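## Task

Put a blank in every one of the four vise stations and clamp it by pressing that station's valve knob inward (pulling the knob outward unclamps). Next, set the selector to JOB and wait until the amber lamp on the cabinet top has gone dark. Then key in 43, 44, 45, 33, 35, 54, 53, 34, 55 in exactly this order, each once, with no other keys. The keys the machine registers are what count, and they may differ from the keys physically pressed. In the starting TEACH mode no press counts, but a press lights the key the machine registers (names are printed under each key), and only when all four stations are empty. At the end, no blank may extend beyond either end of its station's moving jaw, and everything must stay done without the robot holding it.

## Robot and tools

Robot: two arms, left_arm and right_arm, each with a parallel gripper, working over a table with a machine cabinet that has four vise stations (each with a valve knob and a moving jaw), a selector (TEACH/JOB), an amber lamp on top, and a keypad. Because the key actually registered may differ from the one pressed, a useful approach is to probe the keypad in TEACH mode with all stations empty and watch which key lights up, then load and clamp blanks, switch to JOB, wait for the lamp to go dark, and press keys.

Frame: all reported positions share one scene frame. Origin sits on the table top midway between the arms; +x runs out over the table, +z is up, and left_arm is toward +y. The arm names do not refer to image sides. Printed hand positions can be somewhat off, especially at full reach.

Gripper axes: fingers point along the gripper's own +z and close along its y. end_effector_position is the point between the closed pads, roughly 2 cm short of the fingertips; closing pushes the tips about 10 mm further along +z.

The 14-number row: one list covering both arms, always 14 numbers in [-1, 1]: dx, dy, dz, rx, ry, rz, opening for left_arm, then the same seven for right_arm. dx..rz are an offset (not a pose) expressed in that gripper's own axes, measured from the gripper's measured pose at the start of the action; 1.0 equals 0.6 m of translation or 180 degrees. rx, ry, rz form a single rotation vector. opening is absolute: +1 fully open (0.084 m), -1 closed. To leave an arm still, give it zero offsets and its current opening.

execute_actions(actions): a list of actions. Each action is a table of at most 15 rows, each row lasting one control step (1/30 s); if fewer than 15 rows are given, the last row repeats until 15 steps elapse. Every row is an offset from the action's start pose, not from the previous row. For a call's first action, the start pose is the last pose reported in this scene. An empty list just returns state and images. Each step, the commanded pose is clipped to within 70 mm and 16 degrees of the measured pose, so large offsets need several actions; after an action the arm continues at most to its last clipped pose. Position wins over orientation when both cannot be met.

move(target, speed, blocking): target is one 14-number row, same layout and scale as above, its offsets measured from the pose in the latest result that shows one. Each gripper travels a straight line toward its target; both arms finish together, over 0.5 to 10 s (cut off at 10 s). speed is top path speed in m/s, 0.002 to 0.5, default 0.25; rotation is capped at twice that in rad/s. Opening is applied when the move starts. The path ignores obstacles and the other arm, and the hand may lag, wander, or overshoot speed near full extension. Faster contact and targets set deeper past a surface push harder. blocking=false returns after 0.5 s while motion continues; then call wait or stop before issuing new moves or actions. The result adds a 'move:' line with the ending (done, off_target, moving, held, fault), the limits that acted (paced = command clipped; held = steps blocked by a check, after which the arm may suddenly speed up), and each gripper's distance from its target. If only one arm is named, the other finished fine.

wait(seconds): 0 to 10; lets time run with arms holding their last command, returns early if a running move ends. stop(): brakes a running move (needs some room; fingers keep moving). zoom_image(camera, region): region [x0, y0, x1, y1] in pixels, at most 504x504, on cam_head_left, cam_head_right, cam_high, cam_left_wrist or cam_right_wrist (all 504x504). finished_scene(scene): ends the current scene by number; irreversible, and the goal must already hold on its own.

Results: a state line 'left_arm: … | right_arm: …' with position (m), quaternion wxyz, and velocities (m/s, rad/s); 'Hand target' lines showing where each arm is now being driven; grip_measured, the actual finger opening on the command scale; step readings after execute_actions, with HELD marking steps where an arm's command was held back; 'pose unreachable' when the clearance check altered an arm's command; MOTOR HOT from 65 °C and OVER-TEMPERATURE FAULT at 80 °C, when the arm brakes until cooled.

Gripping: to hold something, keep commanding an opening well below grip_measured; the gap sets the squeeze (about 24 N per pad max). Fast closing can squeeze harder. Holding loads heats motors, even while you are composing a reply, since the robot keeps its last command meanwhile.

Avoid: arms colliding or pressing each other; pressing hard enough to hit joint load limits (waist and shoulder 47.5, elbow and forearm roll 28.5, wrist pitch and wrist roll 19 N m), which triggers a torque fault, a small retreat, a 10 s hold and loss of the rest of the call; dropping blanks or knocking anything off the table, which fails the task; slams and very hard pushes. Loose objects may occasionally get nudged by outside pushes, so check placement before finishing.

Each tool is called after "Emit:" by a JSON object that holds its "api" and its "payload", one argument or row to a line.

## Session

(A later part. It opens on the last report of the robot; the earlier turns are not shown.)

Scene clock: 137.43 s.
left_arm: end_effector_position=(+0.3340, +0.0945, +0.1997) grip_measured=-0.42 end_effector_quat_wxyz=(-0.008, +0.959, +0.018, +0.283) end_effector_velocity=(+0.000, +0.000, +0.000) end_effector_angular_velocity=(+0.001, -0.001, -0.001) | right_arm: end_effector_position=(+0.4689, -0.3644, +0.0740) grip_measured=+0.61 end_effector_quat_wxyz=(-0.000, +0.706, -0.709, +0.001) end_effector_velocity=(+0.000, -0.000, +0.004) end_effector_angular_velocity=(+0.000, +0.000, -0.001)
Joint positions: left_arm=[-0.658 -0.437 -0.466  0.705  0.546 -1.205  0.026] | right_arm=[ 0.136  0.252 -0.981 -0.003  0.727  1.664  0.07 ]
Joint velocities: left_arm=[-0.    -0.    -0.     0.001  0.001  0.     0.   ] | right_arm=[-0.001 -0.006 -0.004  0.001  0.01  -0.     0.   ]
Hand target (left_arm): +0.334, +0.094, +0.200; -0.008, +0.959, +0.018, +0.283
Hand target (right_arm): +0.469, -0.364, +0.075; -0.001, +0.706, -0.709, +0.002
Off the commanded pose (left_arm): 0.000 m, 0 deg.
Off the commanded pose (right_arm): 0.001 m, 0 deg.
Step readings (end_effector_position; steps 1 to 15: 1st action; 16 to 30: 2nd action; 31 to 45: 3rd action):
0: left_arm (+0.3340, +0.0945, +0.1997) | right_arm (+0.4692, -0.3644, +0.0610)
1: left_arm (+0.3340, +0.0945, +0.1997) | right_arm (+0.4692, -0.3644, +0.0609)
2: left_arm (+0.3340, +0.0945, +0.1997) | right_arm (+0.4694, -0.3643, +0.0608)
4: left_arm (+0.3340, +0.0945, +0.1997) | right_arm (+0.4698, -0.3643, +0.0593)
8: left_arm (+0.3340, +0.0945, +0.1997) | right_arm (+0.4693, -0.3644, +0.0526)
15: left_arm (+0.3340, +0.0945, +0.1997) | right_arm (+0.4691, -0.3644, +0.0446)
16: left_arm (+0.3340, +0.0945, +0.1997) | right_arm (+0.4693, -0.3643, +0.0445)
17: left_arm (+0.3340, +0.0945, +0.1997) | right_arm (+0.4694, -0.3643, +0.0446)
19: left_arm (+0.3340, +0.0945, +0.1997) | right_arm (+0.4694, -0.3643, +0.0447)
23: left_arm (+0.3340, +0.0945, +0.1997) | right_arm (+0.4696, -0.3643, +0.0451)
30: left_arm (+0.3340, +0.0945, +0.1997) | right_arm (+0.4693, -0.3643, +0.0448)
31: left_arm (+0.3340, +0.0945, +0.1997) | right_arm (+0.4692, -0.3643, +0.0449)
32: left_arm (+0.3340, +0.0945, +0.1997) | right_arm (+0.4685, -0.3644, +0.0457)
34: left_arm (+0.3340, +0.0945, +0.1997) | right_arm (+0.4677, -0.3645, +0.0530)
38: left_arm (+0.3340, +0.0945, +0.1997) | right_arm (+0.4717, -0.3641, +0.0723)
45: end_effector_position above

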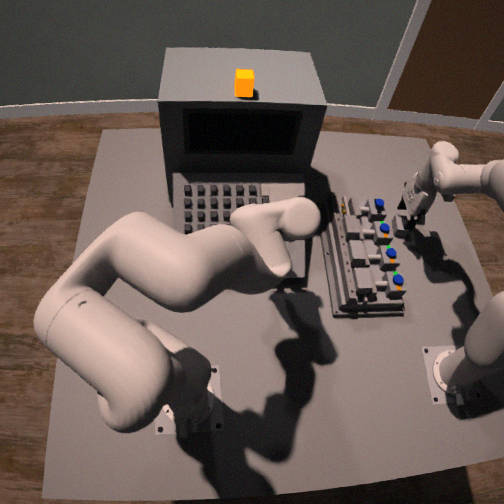

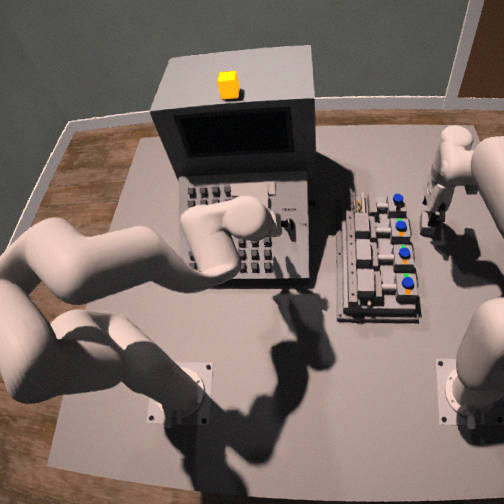

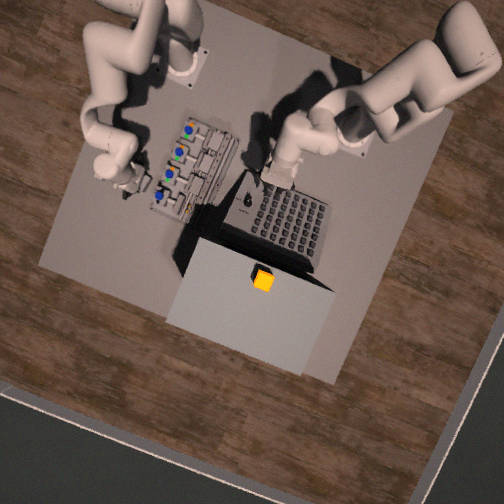

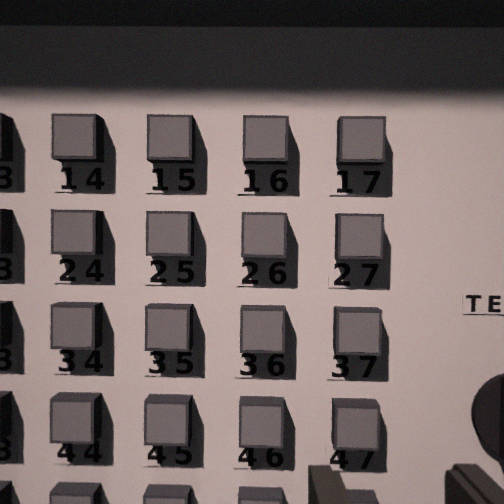

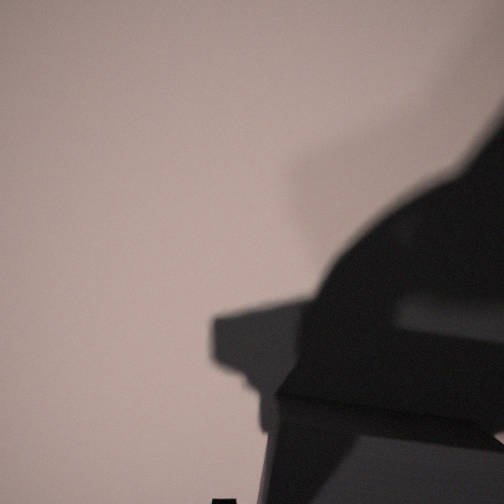

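Emit:
{"api": "execute_actions", "payload": {
  "actions": [
    [[0,0,0,0,0,0,-0.4,0,0.001,0,0,0,0.02,0.62],[0,0,0,0,0,0,-0.4,0,0.003,0,0,0,0.04,0.62]]
  ]
}}

Scene clock: 138.53 s.
left_arm: end_effector_position=(+0.3340, +0.0945, +0.1997) grip_measured=-0.42 end_effector_quat_wxyz=(-0.008, +0.959, +0.018, +0.283) end_effector_velocity=(-0.000, -0.000, +0.000) end_effector_angular_velocity=(+0.000, +0.000, -0.000) | right_arm: end_effector_position=(+0.4671, -0.3644, +0.0740) grip_measured=+0.61 end_effector_quat_wxyz=(-0.000, +0.660, -0.751, +0.001) end_effector_velocity=(+0.000, -0.000, +0.000) end_effector_angular_velocity=(-0.006, -0.001, -0.013)
Joint positions: left_arm=[-0.658 -0.437 -0.466  0.705  0.546 -1.205  0.026] | right_arm=[ 0.136  0.247 -0.974 -0.002  0.725  1.788  0.07 ]
Joint velocities: left_arm=[-0. -0. -0. -0.  0. -0.  0.] | right_arm=[ 0.001 -0.     0.    -0.009 -0.001  0.021 -0.   ]
Hand target (left_arm): +0.334, +0.094, +0.200; -0.008, +0.959, +0.018, +0.283
Hand target (right_arm): +0.467, -0.364, +0.074; +0.000, -0.660, +0.752, -0.001
Off the commanded pose (left_arm): 0.000 m, 0 deg.
Off the commanded pose (right_arm): 0.000 m, 0 deg.
Step readings (end_effector_position):
0: left_arm (+0.3340, +0.0945, +0.1997) | right_arm (+0.4693, -0.3644, +0.0748)
1: left_arm (+0.3340, +0.0945, +0.1997) | right_arm (+0.4693, -0.3644, +0.0748)
2: left_arm (+0.3340, +0.0945, +0.1997) | right_arm (+0.4693, -0.3644, +0.0748)
4: left_arm (+0.3340, +0.0945, +0.1997) | right_arm (+0.4686, -0.3644, +0.0744)
8: left_arm (+0.3340, +0.0945, +0.1997) | right_arm (+0.4673, -0.3645, +0.0740)
15: end_effector_position above

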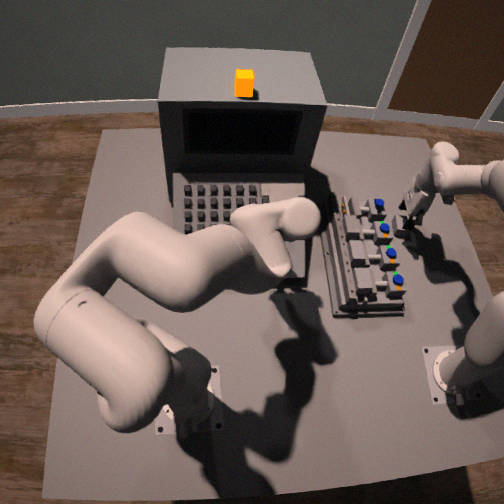

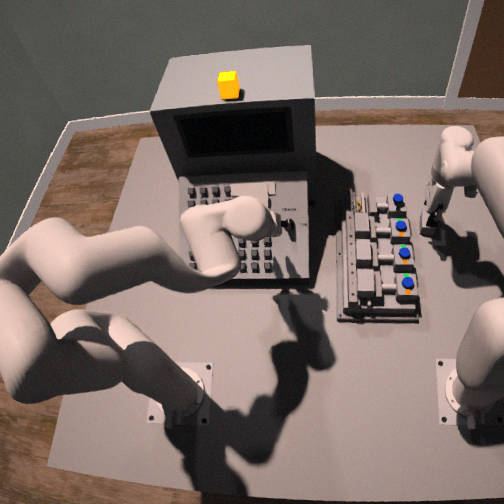

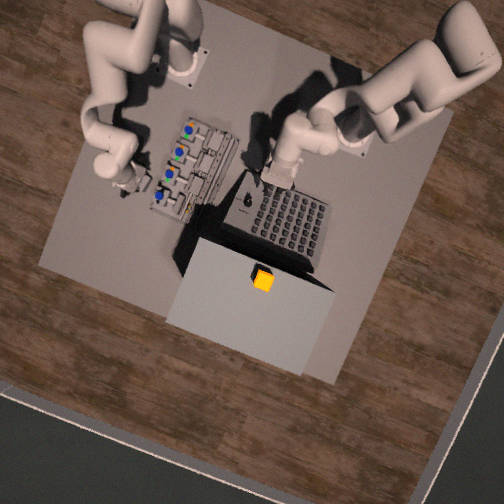

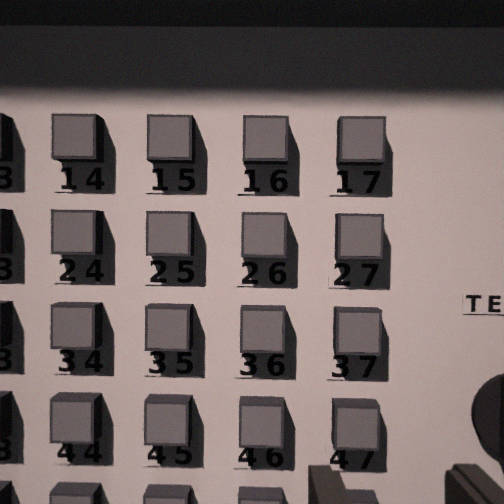

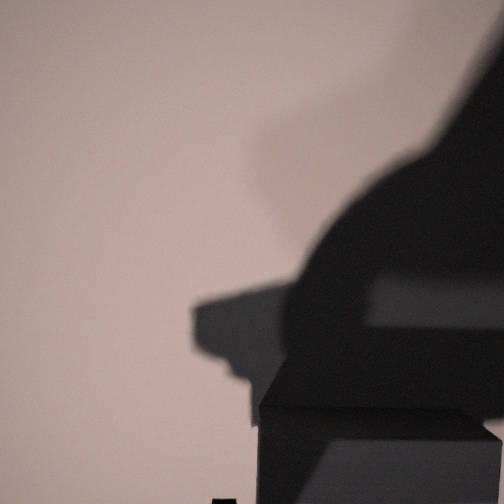

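Emit:
{"api": "execute_actions", "payload": {
  "actions": [
    [[0,0.02,0,0,0,0,-0.4,-0.004,-0.003,0,0,0,0,0.62],[0,0.04,0,0,0,0,-0.4,-0.004,-0.003,0.005,0,0,0,0.62],[0,0.06,0,0,0,0,-0.4,-0.004,-0.003,0.012,0,0,0,0.62],[0,0.08,0,0,0,0,-0.4,-0.004,-0.003,0.02,0,0,0,0.62],[0,0.1,0,0,0,0,-0.4,-0.004,-0.003,0.03,0,0,0,0.62],[0,0.1,0,0,0,0,-0.4,-0.004,-0.003,0.04,0,0,0,0.62],[0,0.1,0,0,0,0,-0.4,-0.004,-0.003,0.048,0,0,0,0.62],[0,0.1,0,0,0,0,-0.4,-0.004,-0.003,0.053,0,0,0,0.62]],
    [[0,0,0.01,0,0,0,-0.4,0,0,0,0,0,0,0.45],[0,0,0.02,0,0,0,-0.4,0,0,0,0,0,0,0.38],[0,0,0.03,0,0,0,-0.4,0,0,0,0,0,0,0.3],[0,0,0.04,0,0,0,-0.4,0,0,0,0,0,0,0.2],[0,0,0.05,0,0,0,-0.4,0,0,0,0,0,0,0.1],[0,0,0.05,0,0,0,-0.4,0,0,0,0,0,0,0],[0,0,0.05,0,0,0,-0.4,0,0,0,0,0,0,-0.2]]
  ]
}}

Emit:
{"api": "move", "payload": {
  "target": [0,0,0,0,0,0,-0.4,0,0,-0.205,0,0,-0.04,-0.2],
  "speed": 0.3
}}

Scene clock: 141.00 s.
left_arm: end_effector_position=(+0.3514, +0.0368, +0.1748) grip_measured=-0.42 end_effector_quat_wxyz=(-0.007, +0.959, +0.018, +0.282) end_effector_velocity=(+0.007, -0.004, -0.001) end_effector_angular_velocity=(-0.008, -0.014, -0.002) | right_arm: end_effector_position=(+0.4688, -0.3623, +0.0435) grip_measured=+0.38 end_effector_quat_wxyz=(-0.000, +0.660, -0.751, +0.001) end_effector_velocity=(-0.001, -0.000, -0.002) end_effector_angular_velocity=(-0.000, +0.004, -0.000)
Joint positions: left_arm=[-0.743 -0.194 -0.626  0.821  0.528 -1.404  0.026] | right_arm=[ 0.14   0.318 -0.968 -0.002  0.649  1.792  0.06 ]
Joint velocities: left_arm=[ 0.009  0.024 -0.015  0.033 -0.022 -0.027  0.   ] | right_arm=[-0.     0.002  0.002  0.    -0.    -0.     0.   ]
Hand target (left_arm): +0.352, +0.037, +0.174; -0.007, +0.959, +0.018, +0.283
Hand target (right_arm): +0.468, -0.362, +0.043; -0.000, -0.660, +0.751, -0.000
Off the commanded pose (left_arm): 0.001 m, 0 deg.
Off the commanded pose (right_arm): 0.001 m, 0 deg.
Step readings (end_effector_position; steps 1 to 15: 1st action; 16 to 30: 2nd action):
0: left_arm (+0.3340, +0.0945, +0.1997) | right_arm (+0.4671, -0.3644, +0.0740)
1: left_arm (+0.3340, +0.0944, +0.1997) | right_arm (+0.4671, -0.3644, +0.0740)
2: left_arm (+0.3340, +0.0931, +0.1997) | right_arm (+0.4674, -0.3641, +0.0739)
4: left_arm (+0.3339, +0.0842, +0.1999) | right_arm (+0.4688, -0.3632, +0.0728)
8: left_arm (+0.3326, +0.0526, +0.2008) | right_arm (+0.4690, -0.3624, +0.0602)
15: left_arm (+0.3355, +0.0360, +0.1993) | right_arm (+0.4683, -0.3623, +0.0431)
16: left_arm (+0.3358, +0.0356, +0.1992) | right_arm (+0.4689, -0.3622, +0.0431)
17: left_arm (+0.3364, +0.0354, +0.1989) | right_arm (+0.4691, -0.3622, +0.0432)
19: left_arm (+0.3390, +0.0356, +0.1954) | right_arm (+0.4691, -0.3622, +0.0434)
23: left_arm (+0.3459, +0.0378, +0.1804) | right_arm (+0.4689, -0.3623, +0.0435)
30: end_effector_position above

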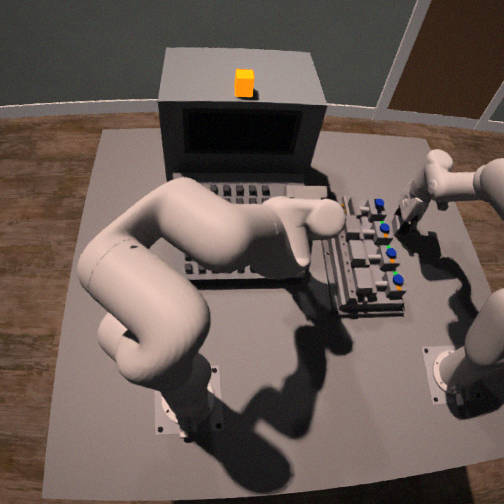

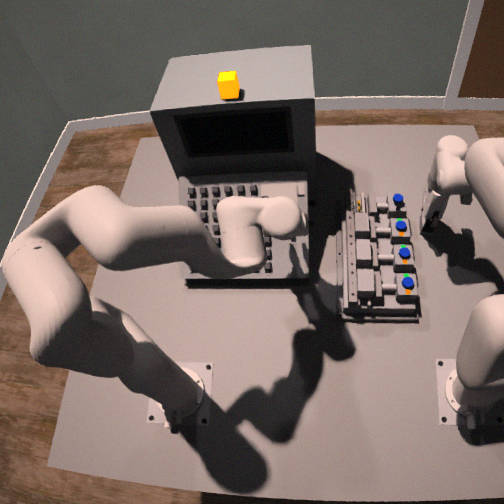

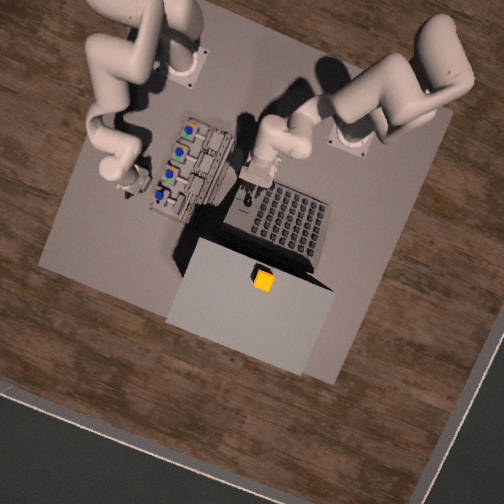

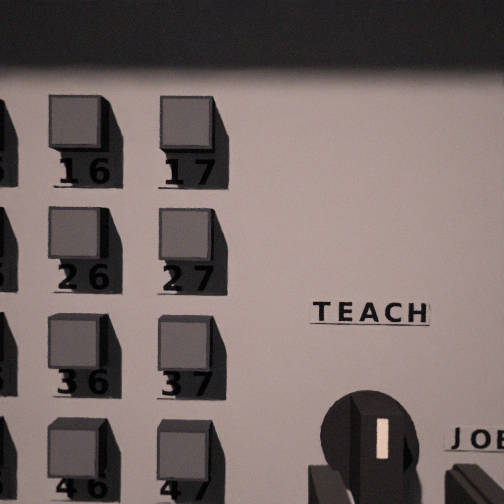

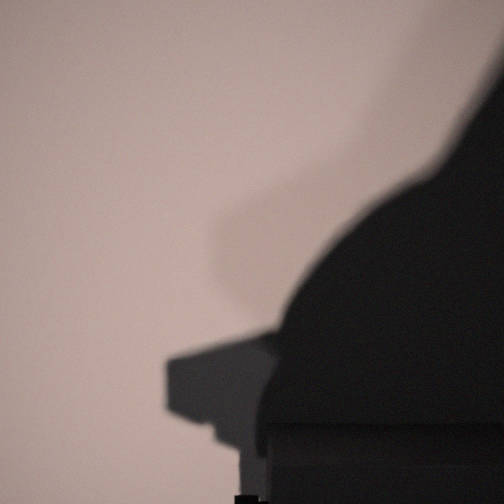

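Scene clock: 141.97 s.
left_arm: end_effector_position=(+0.3514, +0.0368, +0.1748) grip_measured=-0.42 end_effector_quat_wxyz=(-0.007, +0.959, +0.018, +0.282) end_effector_velocity=(-0.000, +0.000, -0.000) end_effector_angular_velocity=(-0.001, +0.002, +0.002) | right_arm: end_effector_position=(+0.4686, -0.3624, +0.1654) grip_measured=+0.38 end_effector_quat_wxyz=(+0.001, +0.706, -0.708, +0.000) end_effector_velocity=(+0.003, +0.000, +0.008) end_effector_angular_velocity=(+0.001, -0.012, +0.003)
Joint positions: left_arm=[-0.743 -0.194 -0.626  0.821  0.528 -1.404  0.026] | right_arm=[ 0.14   0.101 -1.077 -0.002  0.977  1.666  0.06 ]
Joint velocities: left_arm=[ 0.     0.001 -0.    -0.003  0.    -0.     0.   ] | right_arm=[-0.    -0.008 -0.013 -0.     0.009 -0.003 -0.   ]
Hand target (left_arm): +0.351, +0.037, +0.175; -0.007, +0.959, +0.018, +0.282
Hand target (right_arm): +0.469, -0.362, +0.166; +0.000, +0.706, -0.708, +0.001
Off the commanded pose (left_arm): 0.000 m, 0 deg.
Off the commanded pose (right_arm): 0.001 m, 0 deg.
move: done

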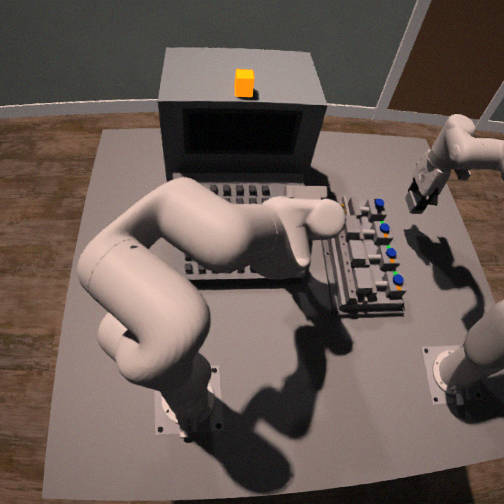

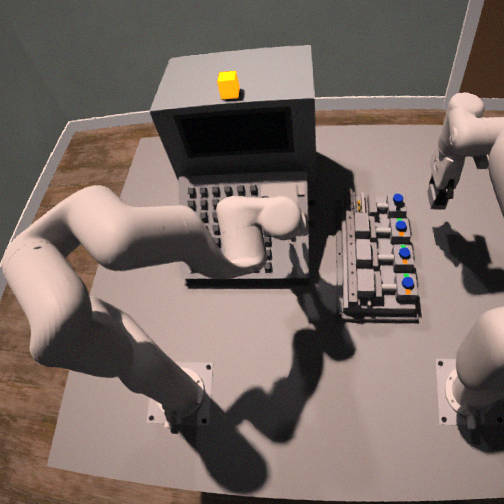

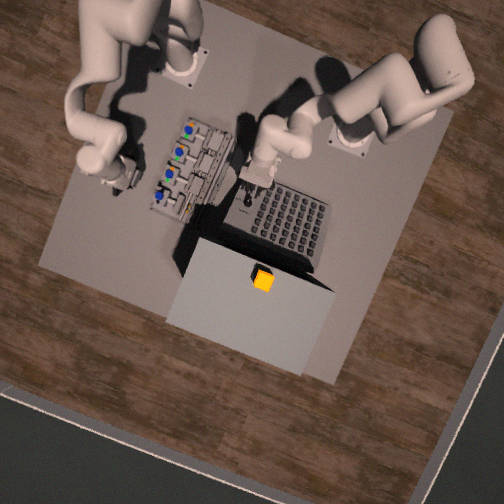

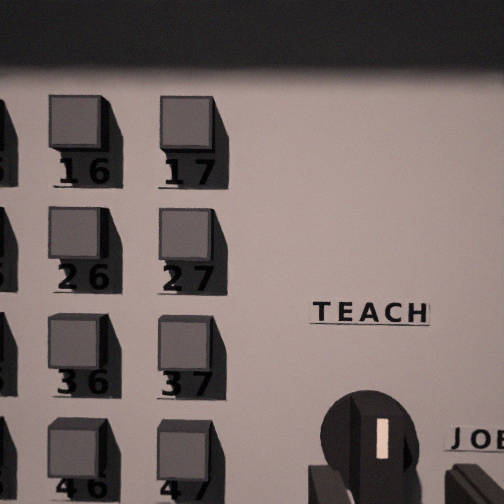

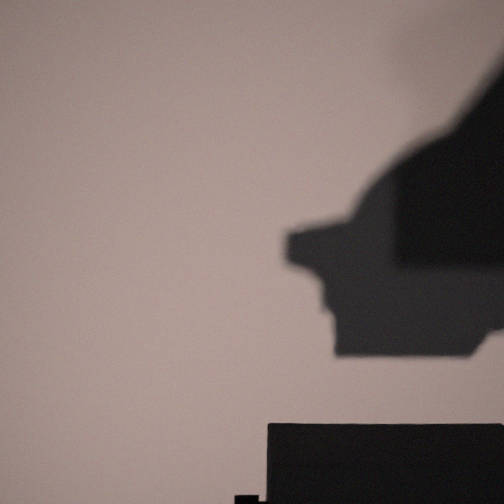

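Emit:
{"api": "move", "payload": {
  "target": [0,-0.07,-0.03,0,0,0,-0.4,-0.3435,-0.0405,0,0,0,0,-0.2],
  "speed": 0.35
}}

Emit:
{"api": "move", "payload": {
  "target": [0,0,0,0,0,0,-0.4,0,0,0.057,0,0,0,-0.2],
  "speed": 0.12
}}

Scene clock: 143.77 s.
left_arm: end_effector_position=(+0.3401, +0.0783, +0.1900) grip_measured=-0.42 end_effector_quat_wxyz=(-0.007, +0.959, +0.018, +0.282) end_effector_velocity=(-0.000, +0.001, +0.000) end_effector_angular_velocity=(-0.001, -0.000, +0.001) | right_arm: end_effector_position=(+0.4937, -0.1566, +0.1653) grip_measured=+0.38 end_effector_quat_wxyz=(+0.000, +0.706, -0.709, +0.000) end_effector_velocity=(-0.000, +0.003, -0.001) end_effector_angular_velocity=(-0.003, +0.004, +0.003)
Joint positions: left_arm=[-0.678 -0.358 -0.508  0.749  0.526 -1.272  0.026] | right_arm=[ 0.506  0.368 -1.438 -0.     1.07   2.032  0.06 ]
Joint velocities: left_arm=[ 0.001 -0.003  0.001 -0.002  0.     0.002 -0.   ] | right_arm=[ 0.005  0.009 -0.01  -0.001  0.006  0.002 -0.   ]
Hand target (left_arm): +0.340, +0.078, +0.190; -0.007, +0.959, +0.018, +0.283
Hand target (right_arm): +0.494, -0.156, +0.165; +0.000, +0.706, -0.708, +0.000
Off the commanded pose (left_arm): 0.000 m, 0 deg.
Off the commanded pose (right_arm): 0.000 m, 0 deg.
move: done

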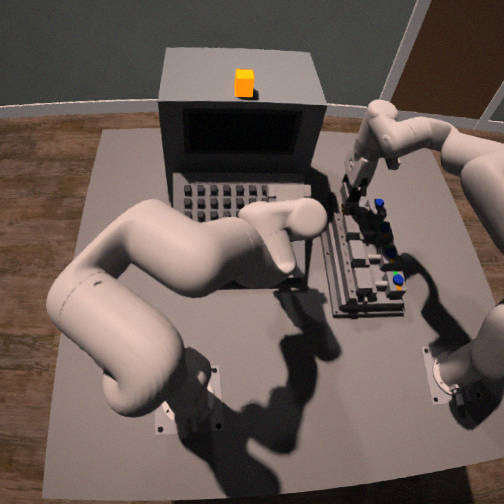

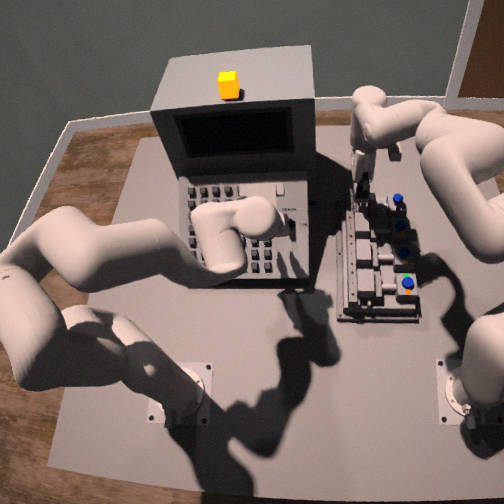

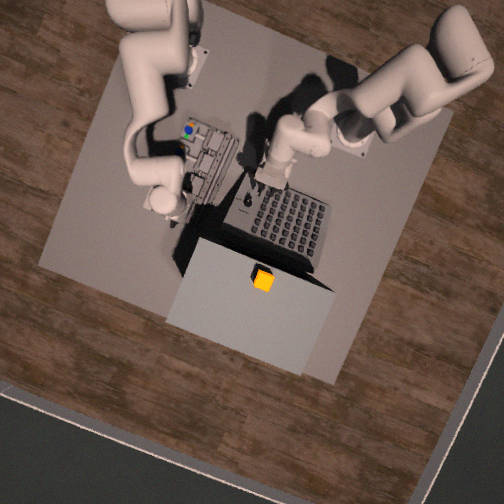

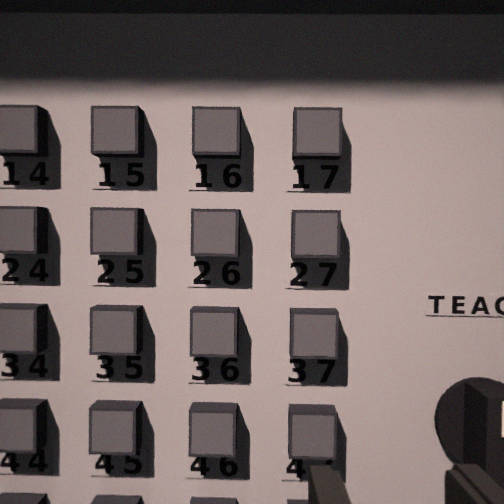

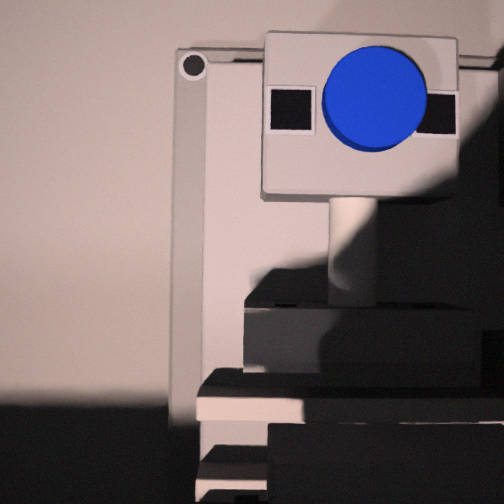

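Scene clock: 144.60 s.
left_arm: end_effector_position=(+0.3401, +0.0783, +0.1900) grip_measured=-0.42 end_effector_quat_wxyz=(-0.007, +0.959, +0.018, +0.282) end_effector_velocity=(+0.000, +0.000, +0.000) end_effector_angular_velocity=(-0.001, -0.001, +0.001) | right_arm: end_effector_position=(+0.4938, -0.1565, +0.1318) grip_measured=+0.38 end_effector_quat_wxyz=(-0.000, +0.706, -0.709, +0.000) end_effector_velocity=(+0.000, +0.000, -0.001) end_effector_angular_velocity=(+0.001, -0.002, +0.001)
Joint positions: left_arm=[-0.678 -0.358 -0.508  0.749  0.526 -1.272  0.026] | right_arm=[ 0.506  0.405 -1.392 -0.     0.986  2.032  0.06 ]
Joint velocities: left_arm=[ 0.    -0.001  0.    -0.001  0.    -0.    -0.   ] | right_arm=[ 0.001  0.001  0.002  0.    -0.005 -0.     0.   ]
Hand target (left_arm): +0.340, +0.078, +0.190; -0.007, +0.959, +0.018, +0.282
Hand target (right_arm): +0.494, -0.157, +0.131; +0.000, +0.706, -0.709, +0.000
Off the commanded pose (left_arm): 0.000 m, 0 deg.
Off the commanded pose (right_arm): 0.001 m, 0 deg.
move: done

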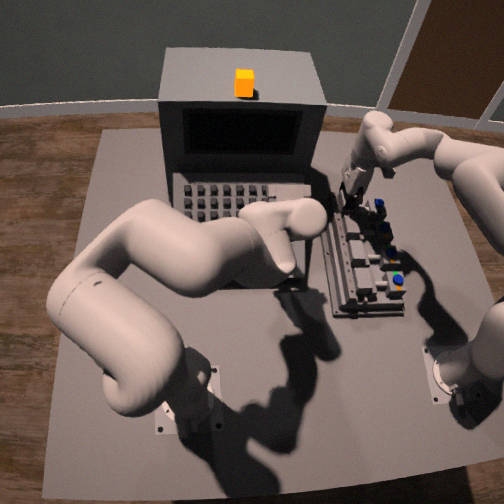

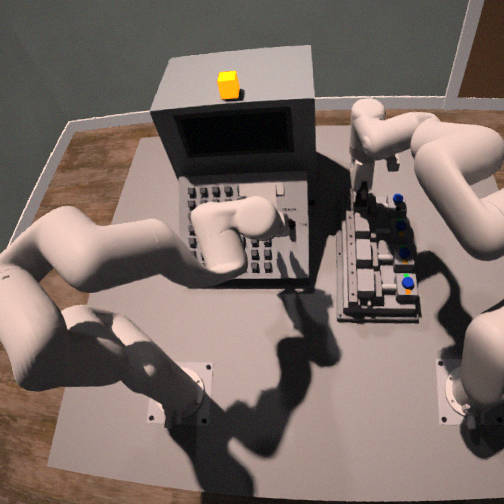

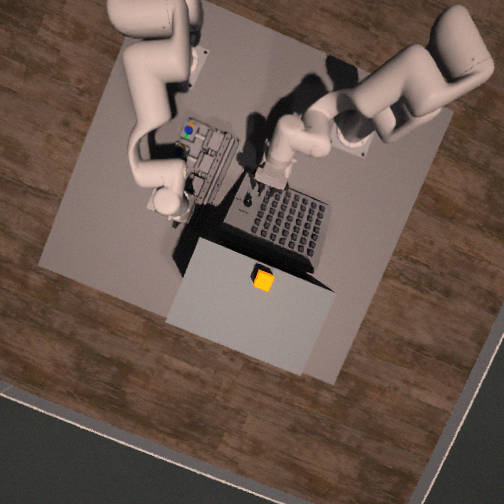

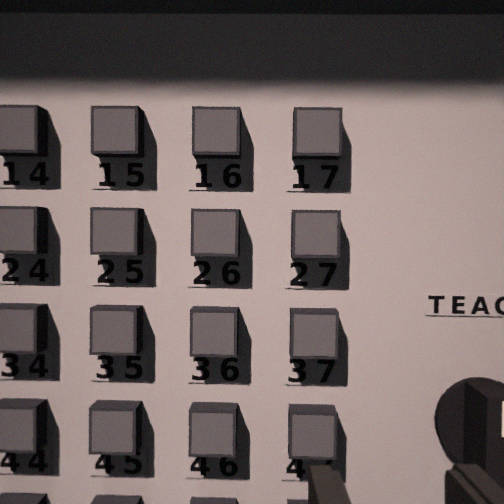

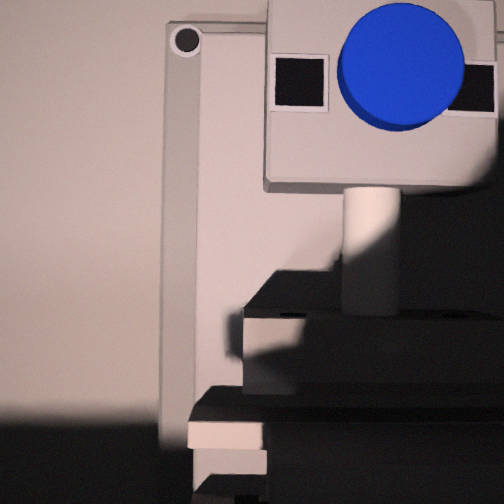

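Emit:
{"api": "execute_actions", "payload": {
  "actions": [
    [[0,0,0,0,0,0,-0.4,0,0,0.004,0,0,0,-0.2],[0,0,0,0,0,0,-0.4,0,0,0.008,0,0,0,-0.2],[0,0,0,0,0,0,-0.4,0,0,0.012,0,0,0,-0.2],[0,0,0,0,0,0,-0.4,0,0,0.016,0,0,0,-0.2],[0,0,0,0,0,0,-0.4,0,0,0.02,0,0,0,-0.2],[0,0,0,0,0,0,-0.4,0,0,0.023,0,0,0,-0.2],[0,0,0,0,0,0,-0.4,0,0,0.026,0,0,0,-0.2],[0,0,0,0,0,0,-0.4,0,0,0.029,0,0,0,-0.2]],
    [[0,0,0,0,0,0,-0.4,0,0,0,0,0,0,0],[0,0,0,0,0,0,-0.4,0,0,0,0,0,0,0.2],[0,0,0,0,0,0,-0.4,0,0,0,0,0,0,0.35],[0,0,0,0,0,0,-0.4,0,0,0,0,0,0,0.4],[0,0,0,0,0,0,-0.4,0,0,0,0,0,0,0.45],[0,0,0,0,0,0,-0.4,0,0,0,0,0,0,0.54]],
    [[0,0,0,0,0,0,-0.4,0,0,-0.02,0,0,0,0.54],[0,0,0,0,0,0,-0.4,0,0,-0.04,0,0,0,0.54],[0,0,0,0,0,0,-0.4,0,0,-0.058,0,0,0,0.54]]
  ]
}}

Emit:
{"api": "move", "payload": {
  "target": [0,0,0,0,0,0,-0.4,0.167,0.001,0.008,0,0,0,-1],
  "speed": 0.3
}}

Emit:
{"api": "zoom_image", "payload": {
  "camera": "cam_head_right",
  "region": [320,170,440,290]
}}

Scene clock: 148.17 s.
left_arm: end_effector_position=(+0.3401, +0.0783, +0.1900) grip_measured=-0.42 end_effector_quat_wxyz=(-0.007, +0.959, +0.018, +0.282) end_effector_velocity=(+0.000, +0.000, +0.000) end_effector_angular_velocity=(+0.002, -0.000, -0.001) | right_arm: end_effector_position=(+0.4940, -0.1571, +0.1492) grip_measured=+0.53 end_effector_quat_wxyz=(-0.000, +0.705, -0.709, +0.001) end_effector_velocity=(+0.000, +0.000, +0.004) end_effector_angular_velocity=(+0.001, +0.002, -0.000)
Joint positions: left_arm=[-0.678 -0.358 -0.508  0.749  0.526 -1.272  0.026] | right_arm=[ 0.505  0.385 -1.414 -0.001  1.028  2.032  0.066]
Joint velocities: left_arm=[-0.     0.    -0.001  0.001  0.002  0.     0.   ] | right_arm=[ 0.    -0.003 -0.009  0.002  0.013 -0.     0.   ]
Hand target (left_arm): +0.340, +0.078, +0.190; -0.007, +0.959, +0.018, +0.282
Hand target (right_arm): +0.495, -0.157, +0.151; -0.001, +0.705, -0.709, +0.001
Off the commanded pose (left_arm): 0.000 m, 0 deg.
Off the commanded pose (right_arm): 0.001 m, 0 deg.
Step readings (end_effector_position; steps 1 to 15: 1st action; 16 to 30: 2nd action; 31 to 45: 3rd action):
0: left_arm (+0.3401, +0.0783, +0.1900) | right_arm (+0.4935, -0.1566, +0.1311)
1: left_arm (+0.3401, +0.0783, +0.1900) | right_arm (+0.4936, -0.1566, +0.1311)
2: left_arm (+0.3401, +0.0783, +0.1900) | right_arm (+0.4937, -0.1565, +0.1310)
4: left_arm (+0.3401, +0.0783, +0.1900) | right_arm (+0.4941, -0.1563, +0.1297)
8: left_arm (+0.3401, +0.0783, +0.1900) | right_arm (+0.4966, -0.1556, +0.1270)
15: left_arm (+0.3401, +0.0783, +0.1900) | right_arm (+0.4961, -0.1570, +0.1179)
16: left_arm (+0.3401, +0.0783, +0.1900) | right_arm (+0.4959, -0.1570, +0.1174)
17: left_arm (+0.3401, +0.0783, +0.1900) | right_arm (+0.4959, -0.1570, +0.1172)
19: left_arm (+0.3401, +0.0783, +0.1900) | right_arm (+0.4959, -0.1570, +0.1173)
23: left_arm (+0.3401, +0.0783, +0.1900) | right_arm (+0.4935, -0.1568, +0.1144)
30: left_arm (+0.3401, +0.0783, +0.1900) | right_arm (+0.4945, -0.1568, +0.1157)
31: left_arm (+0.3401, +0.0783, +0.1900) | right_arm (+0.4950, -0.1568, +0.1166)
32: left_arm (+0.3401, +0.0783, +0.1900) | right_arm (+0.4946, -0.1570, +0.1177)
34: left_arm (+0.3401, +0.0783, +0.1900) | right_arm (+0.4934, -0.1575, +0.1243)
38: left_arm (+0.3401, +0.0783, +0.1900) | right_arm (+0.4962, -0.1560, +0.1475)
45: end_effector_position above

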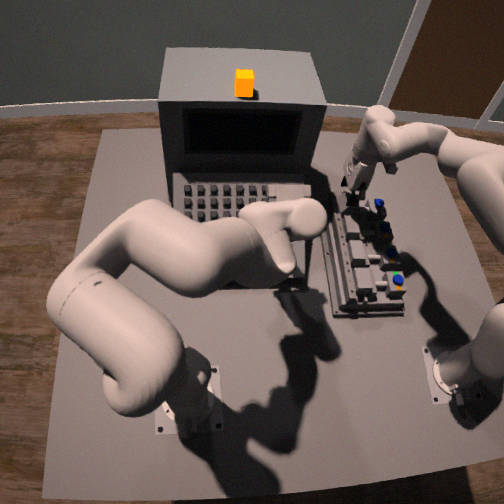

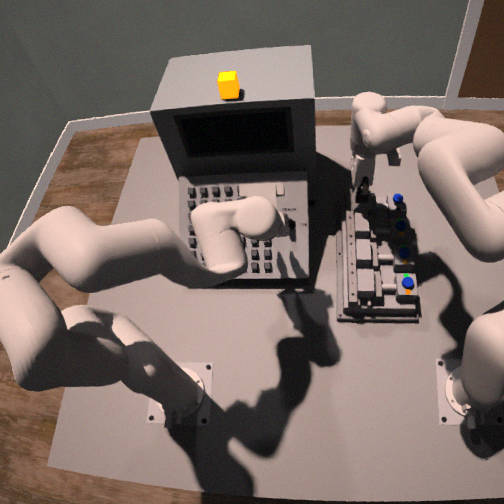

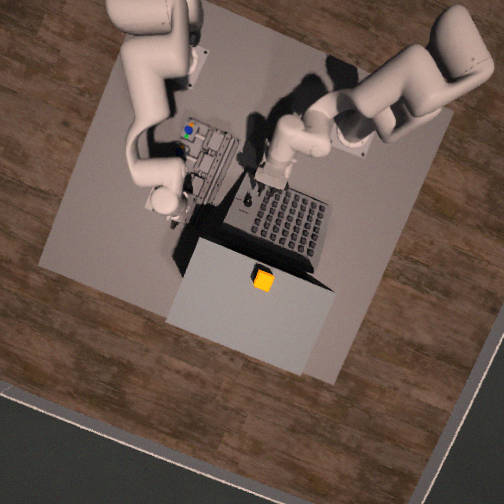

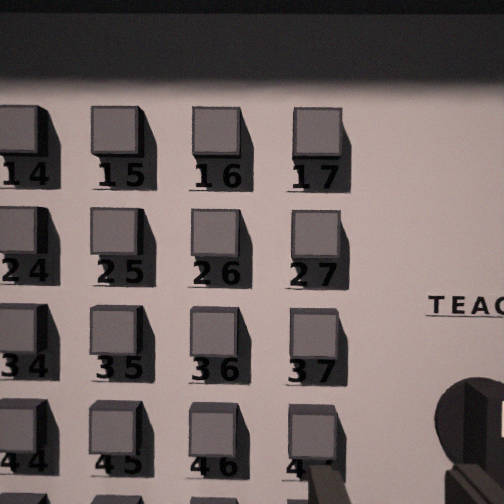

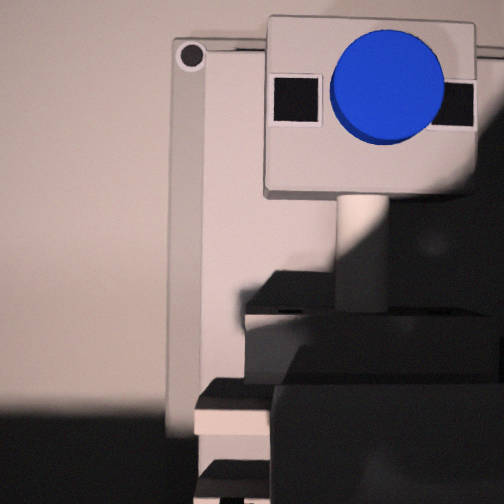

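Scene clock: 149.10 s.
left_arm: end_effector_position=(+0.3401, +0.0783, +0.1900) grip_measured=-0.42 end_effector_quat_wxyz=(-0.007, +0.959, +0.018, +0.282) end_effector_velocity=(+0.000, +0.000, +0.000) end_effector_angular_velocity=(-0.000, -0.000, +0.000) | right_arm: end_effector_position=(+0.4929, -0.2569, +0.1443) grip_measured=-1.00 end_effector_quat_wxyz=(-0.000, +0.706, -0.709, +0.001) end_effector_velocity=(-0.000, -0.003, -0.001) end_effector_angular_velocity=(-0.000, +0.001, -0.000)
Joint positions: left_arm=[-0.678 -0.358 -0.508  0.749  0.526 -1.272  0.026] | right_arm=[ 0.336  0.268 -1.232 -0.001  0.964  1.862  0.   ]
Joint velocities: left_arm=[ 0.    -0.     0.    -0.001 -0.     0.    -0.   ] | right_arm=[-0.005 -0.002  0.005  0.    -0.001 -0.006  0.   ]
Hand target (left_arm): +0.340, +0.078, +0.190; -0.007, +0.959, +0.018, +0.282
Hand target (right_arm): +0.493, -0.257, +0.144; -0.000, +0.705, -0.709, +0.001
Off the commanded pose (left_arm): 0.000 m, 0 deg.
Off the commanded pose (right_arm): 0.000 m, 0 deg.
move: done

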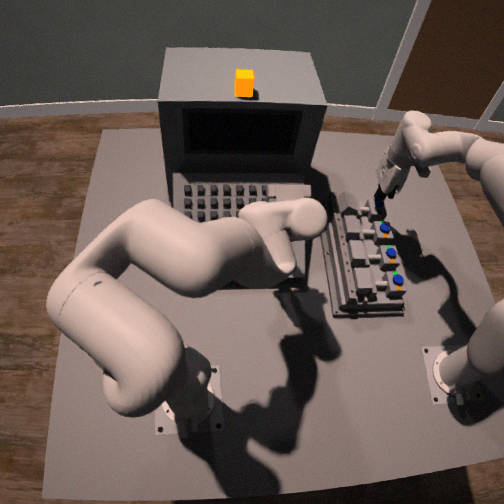

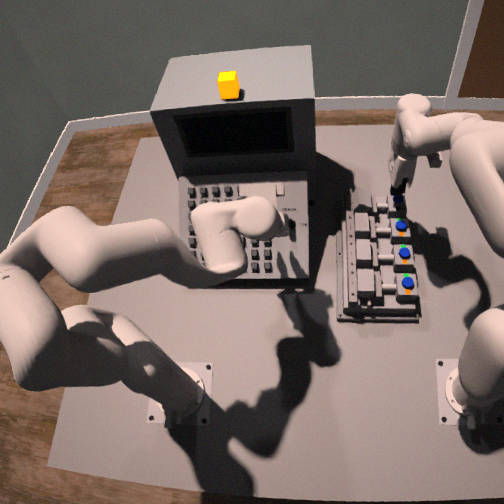

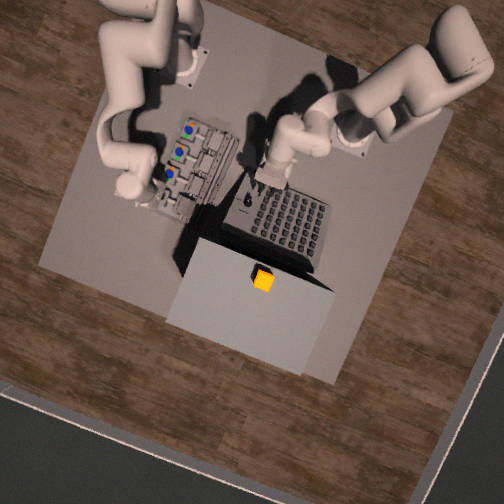

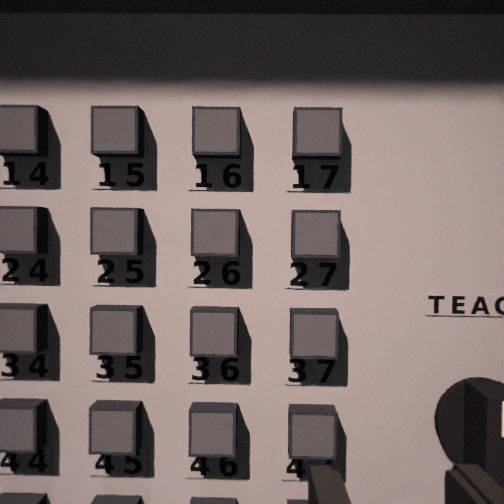

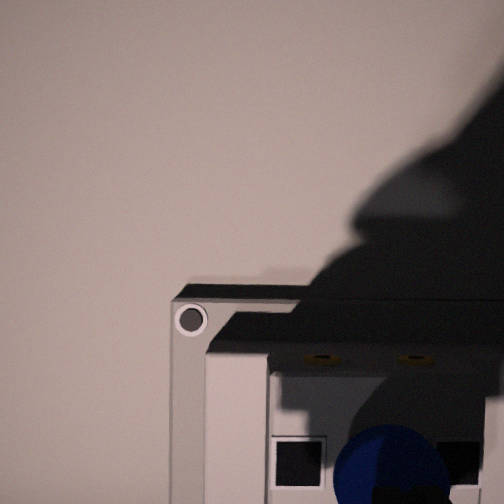

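Region (320, 170, 440, 290) of cam_head_right's 504x504 image, scaled by 4.200, with more detail than that image has.

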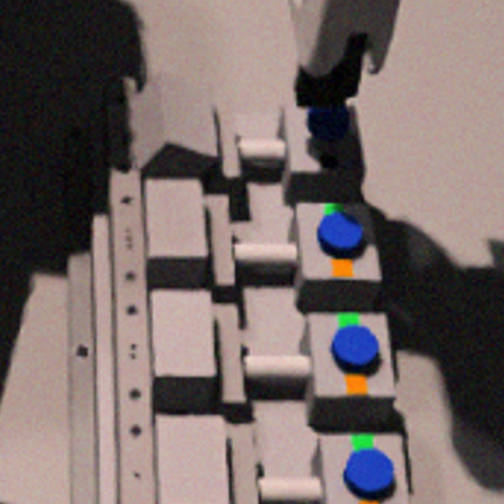

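Emit:
{"api": "move", "payload": {
  "target": [0,-0.12,-0.02,0,0,0,-0.4,-0.24,0.045,-0.07,0,0,0,-1],
  "speed": 0.3
}}

Emit:
{"api": "zoom_image", "payload": {
  "camera": "cam_head_left",
  "region": [310,170,410,270]
}}

Scene clock: 152.90 s.
left_arm: end_effector_position=(+0.3311, +0.1497, +0.2003) grip_measured=-0.42 end_effector_quat_wxyz=(-0.007, +0.959, +0.017, +0.283) end_effector_velocity=(-0.001, +0.002, +0.000) end_effector_angular_velocity=(+0.000, +0.002, -0.001) | right_arm: end_effector_position=(+0.4667, -0.1131, +0.1862) grip_measured=-1.00 end_effector_quat_wxyz=(-0.000, +0.705, -0.709, +0.000) end_effector_velocity=(-0.001, +0.003, +0.000) end_effector_angular_velocity=(-0.001, +0.001, +0.002)
Joint positions: left_arm=[-0.511 -0.585 -0.339  0.607  0.489 -0.989  0.026] | right_arm=[ 0.596  0.339 -1.457 -0.001  1.118  2.124  0.   ]
Joint velocities: left_arm=[ 0.003 -0.006  0.003 -0.01   0.002  0.014  0.   ] | right_arm=[ 0.005  0.005 -0.008 -0.     0.005  0.003  0.   ]
Hand target (left_arm): +0.331, +0.150, +0.200; -0.007, +0.959, +0.018, +0.283
Hand target (right_arm): +0.467, -0.113, +0.186; -0.000, +0.705, -0.709, +0.000
Off the commanded pose (left_arm): 0.000 m, 0 deg.
Off the commanded pose (right_arm): 0.000 m, 0 deg.
move: done

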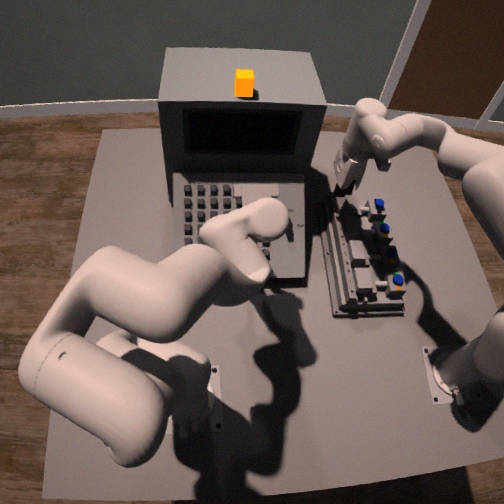

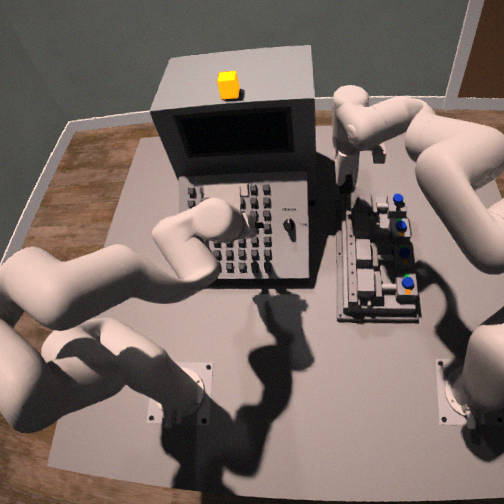

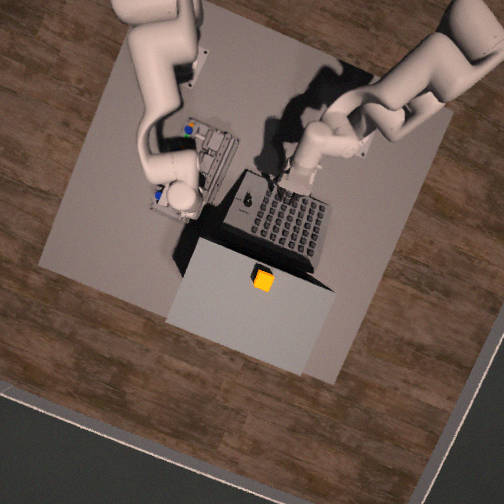

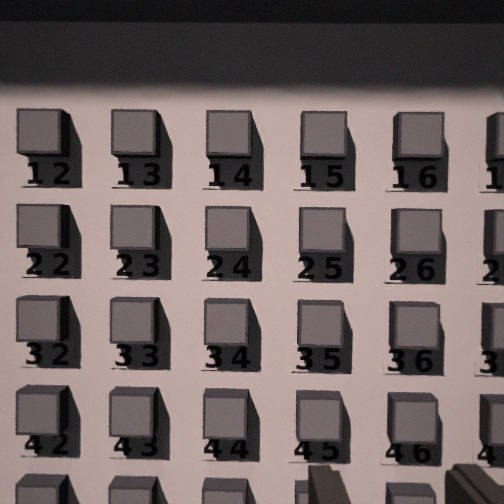

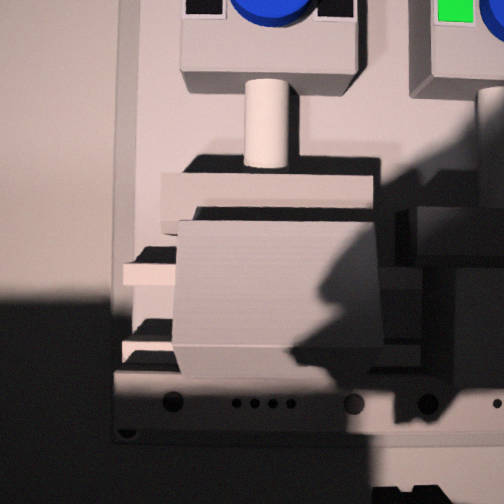

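Region (310, 170, 410, 270) of cam_head_left's 504x504 image, scaled by 5.040, with more detail than that image has.

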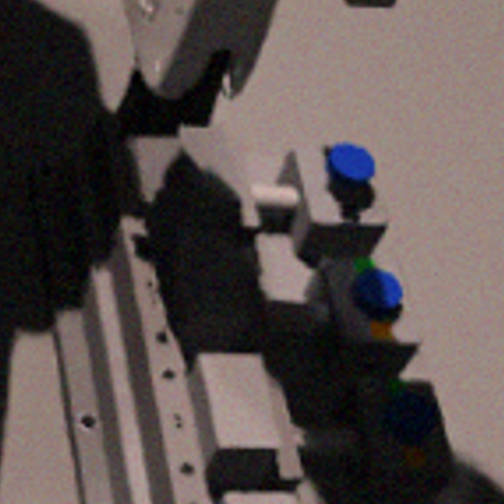

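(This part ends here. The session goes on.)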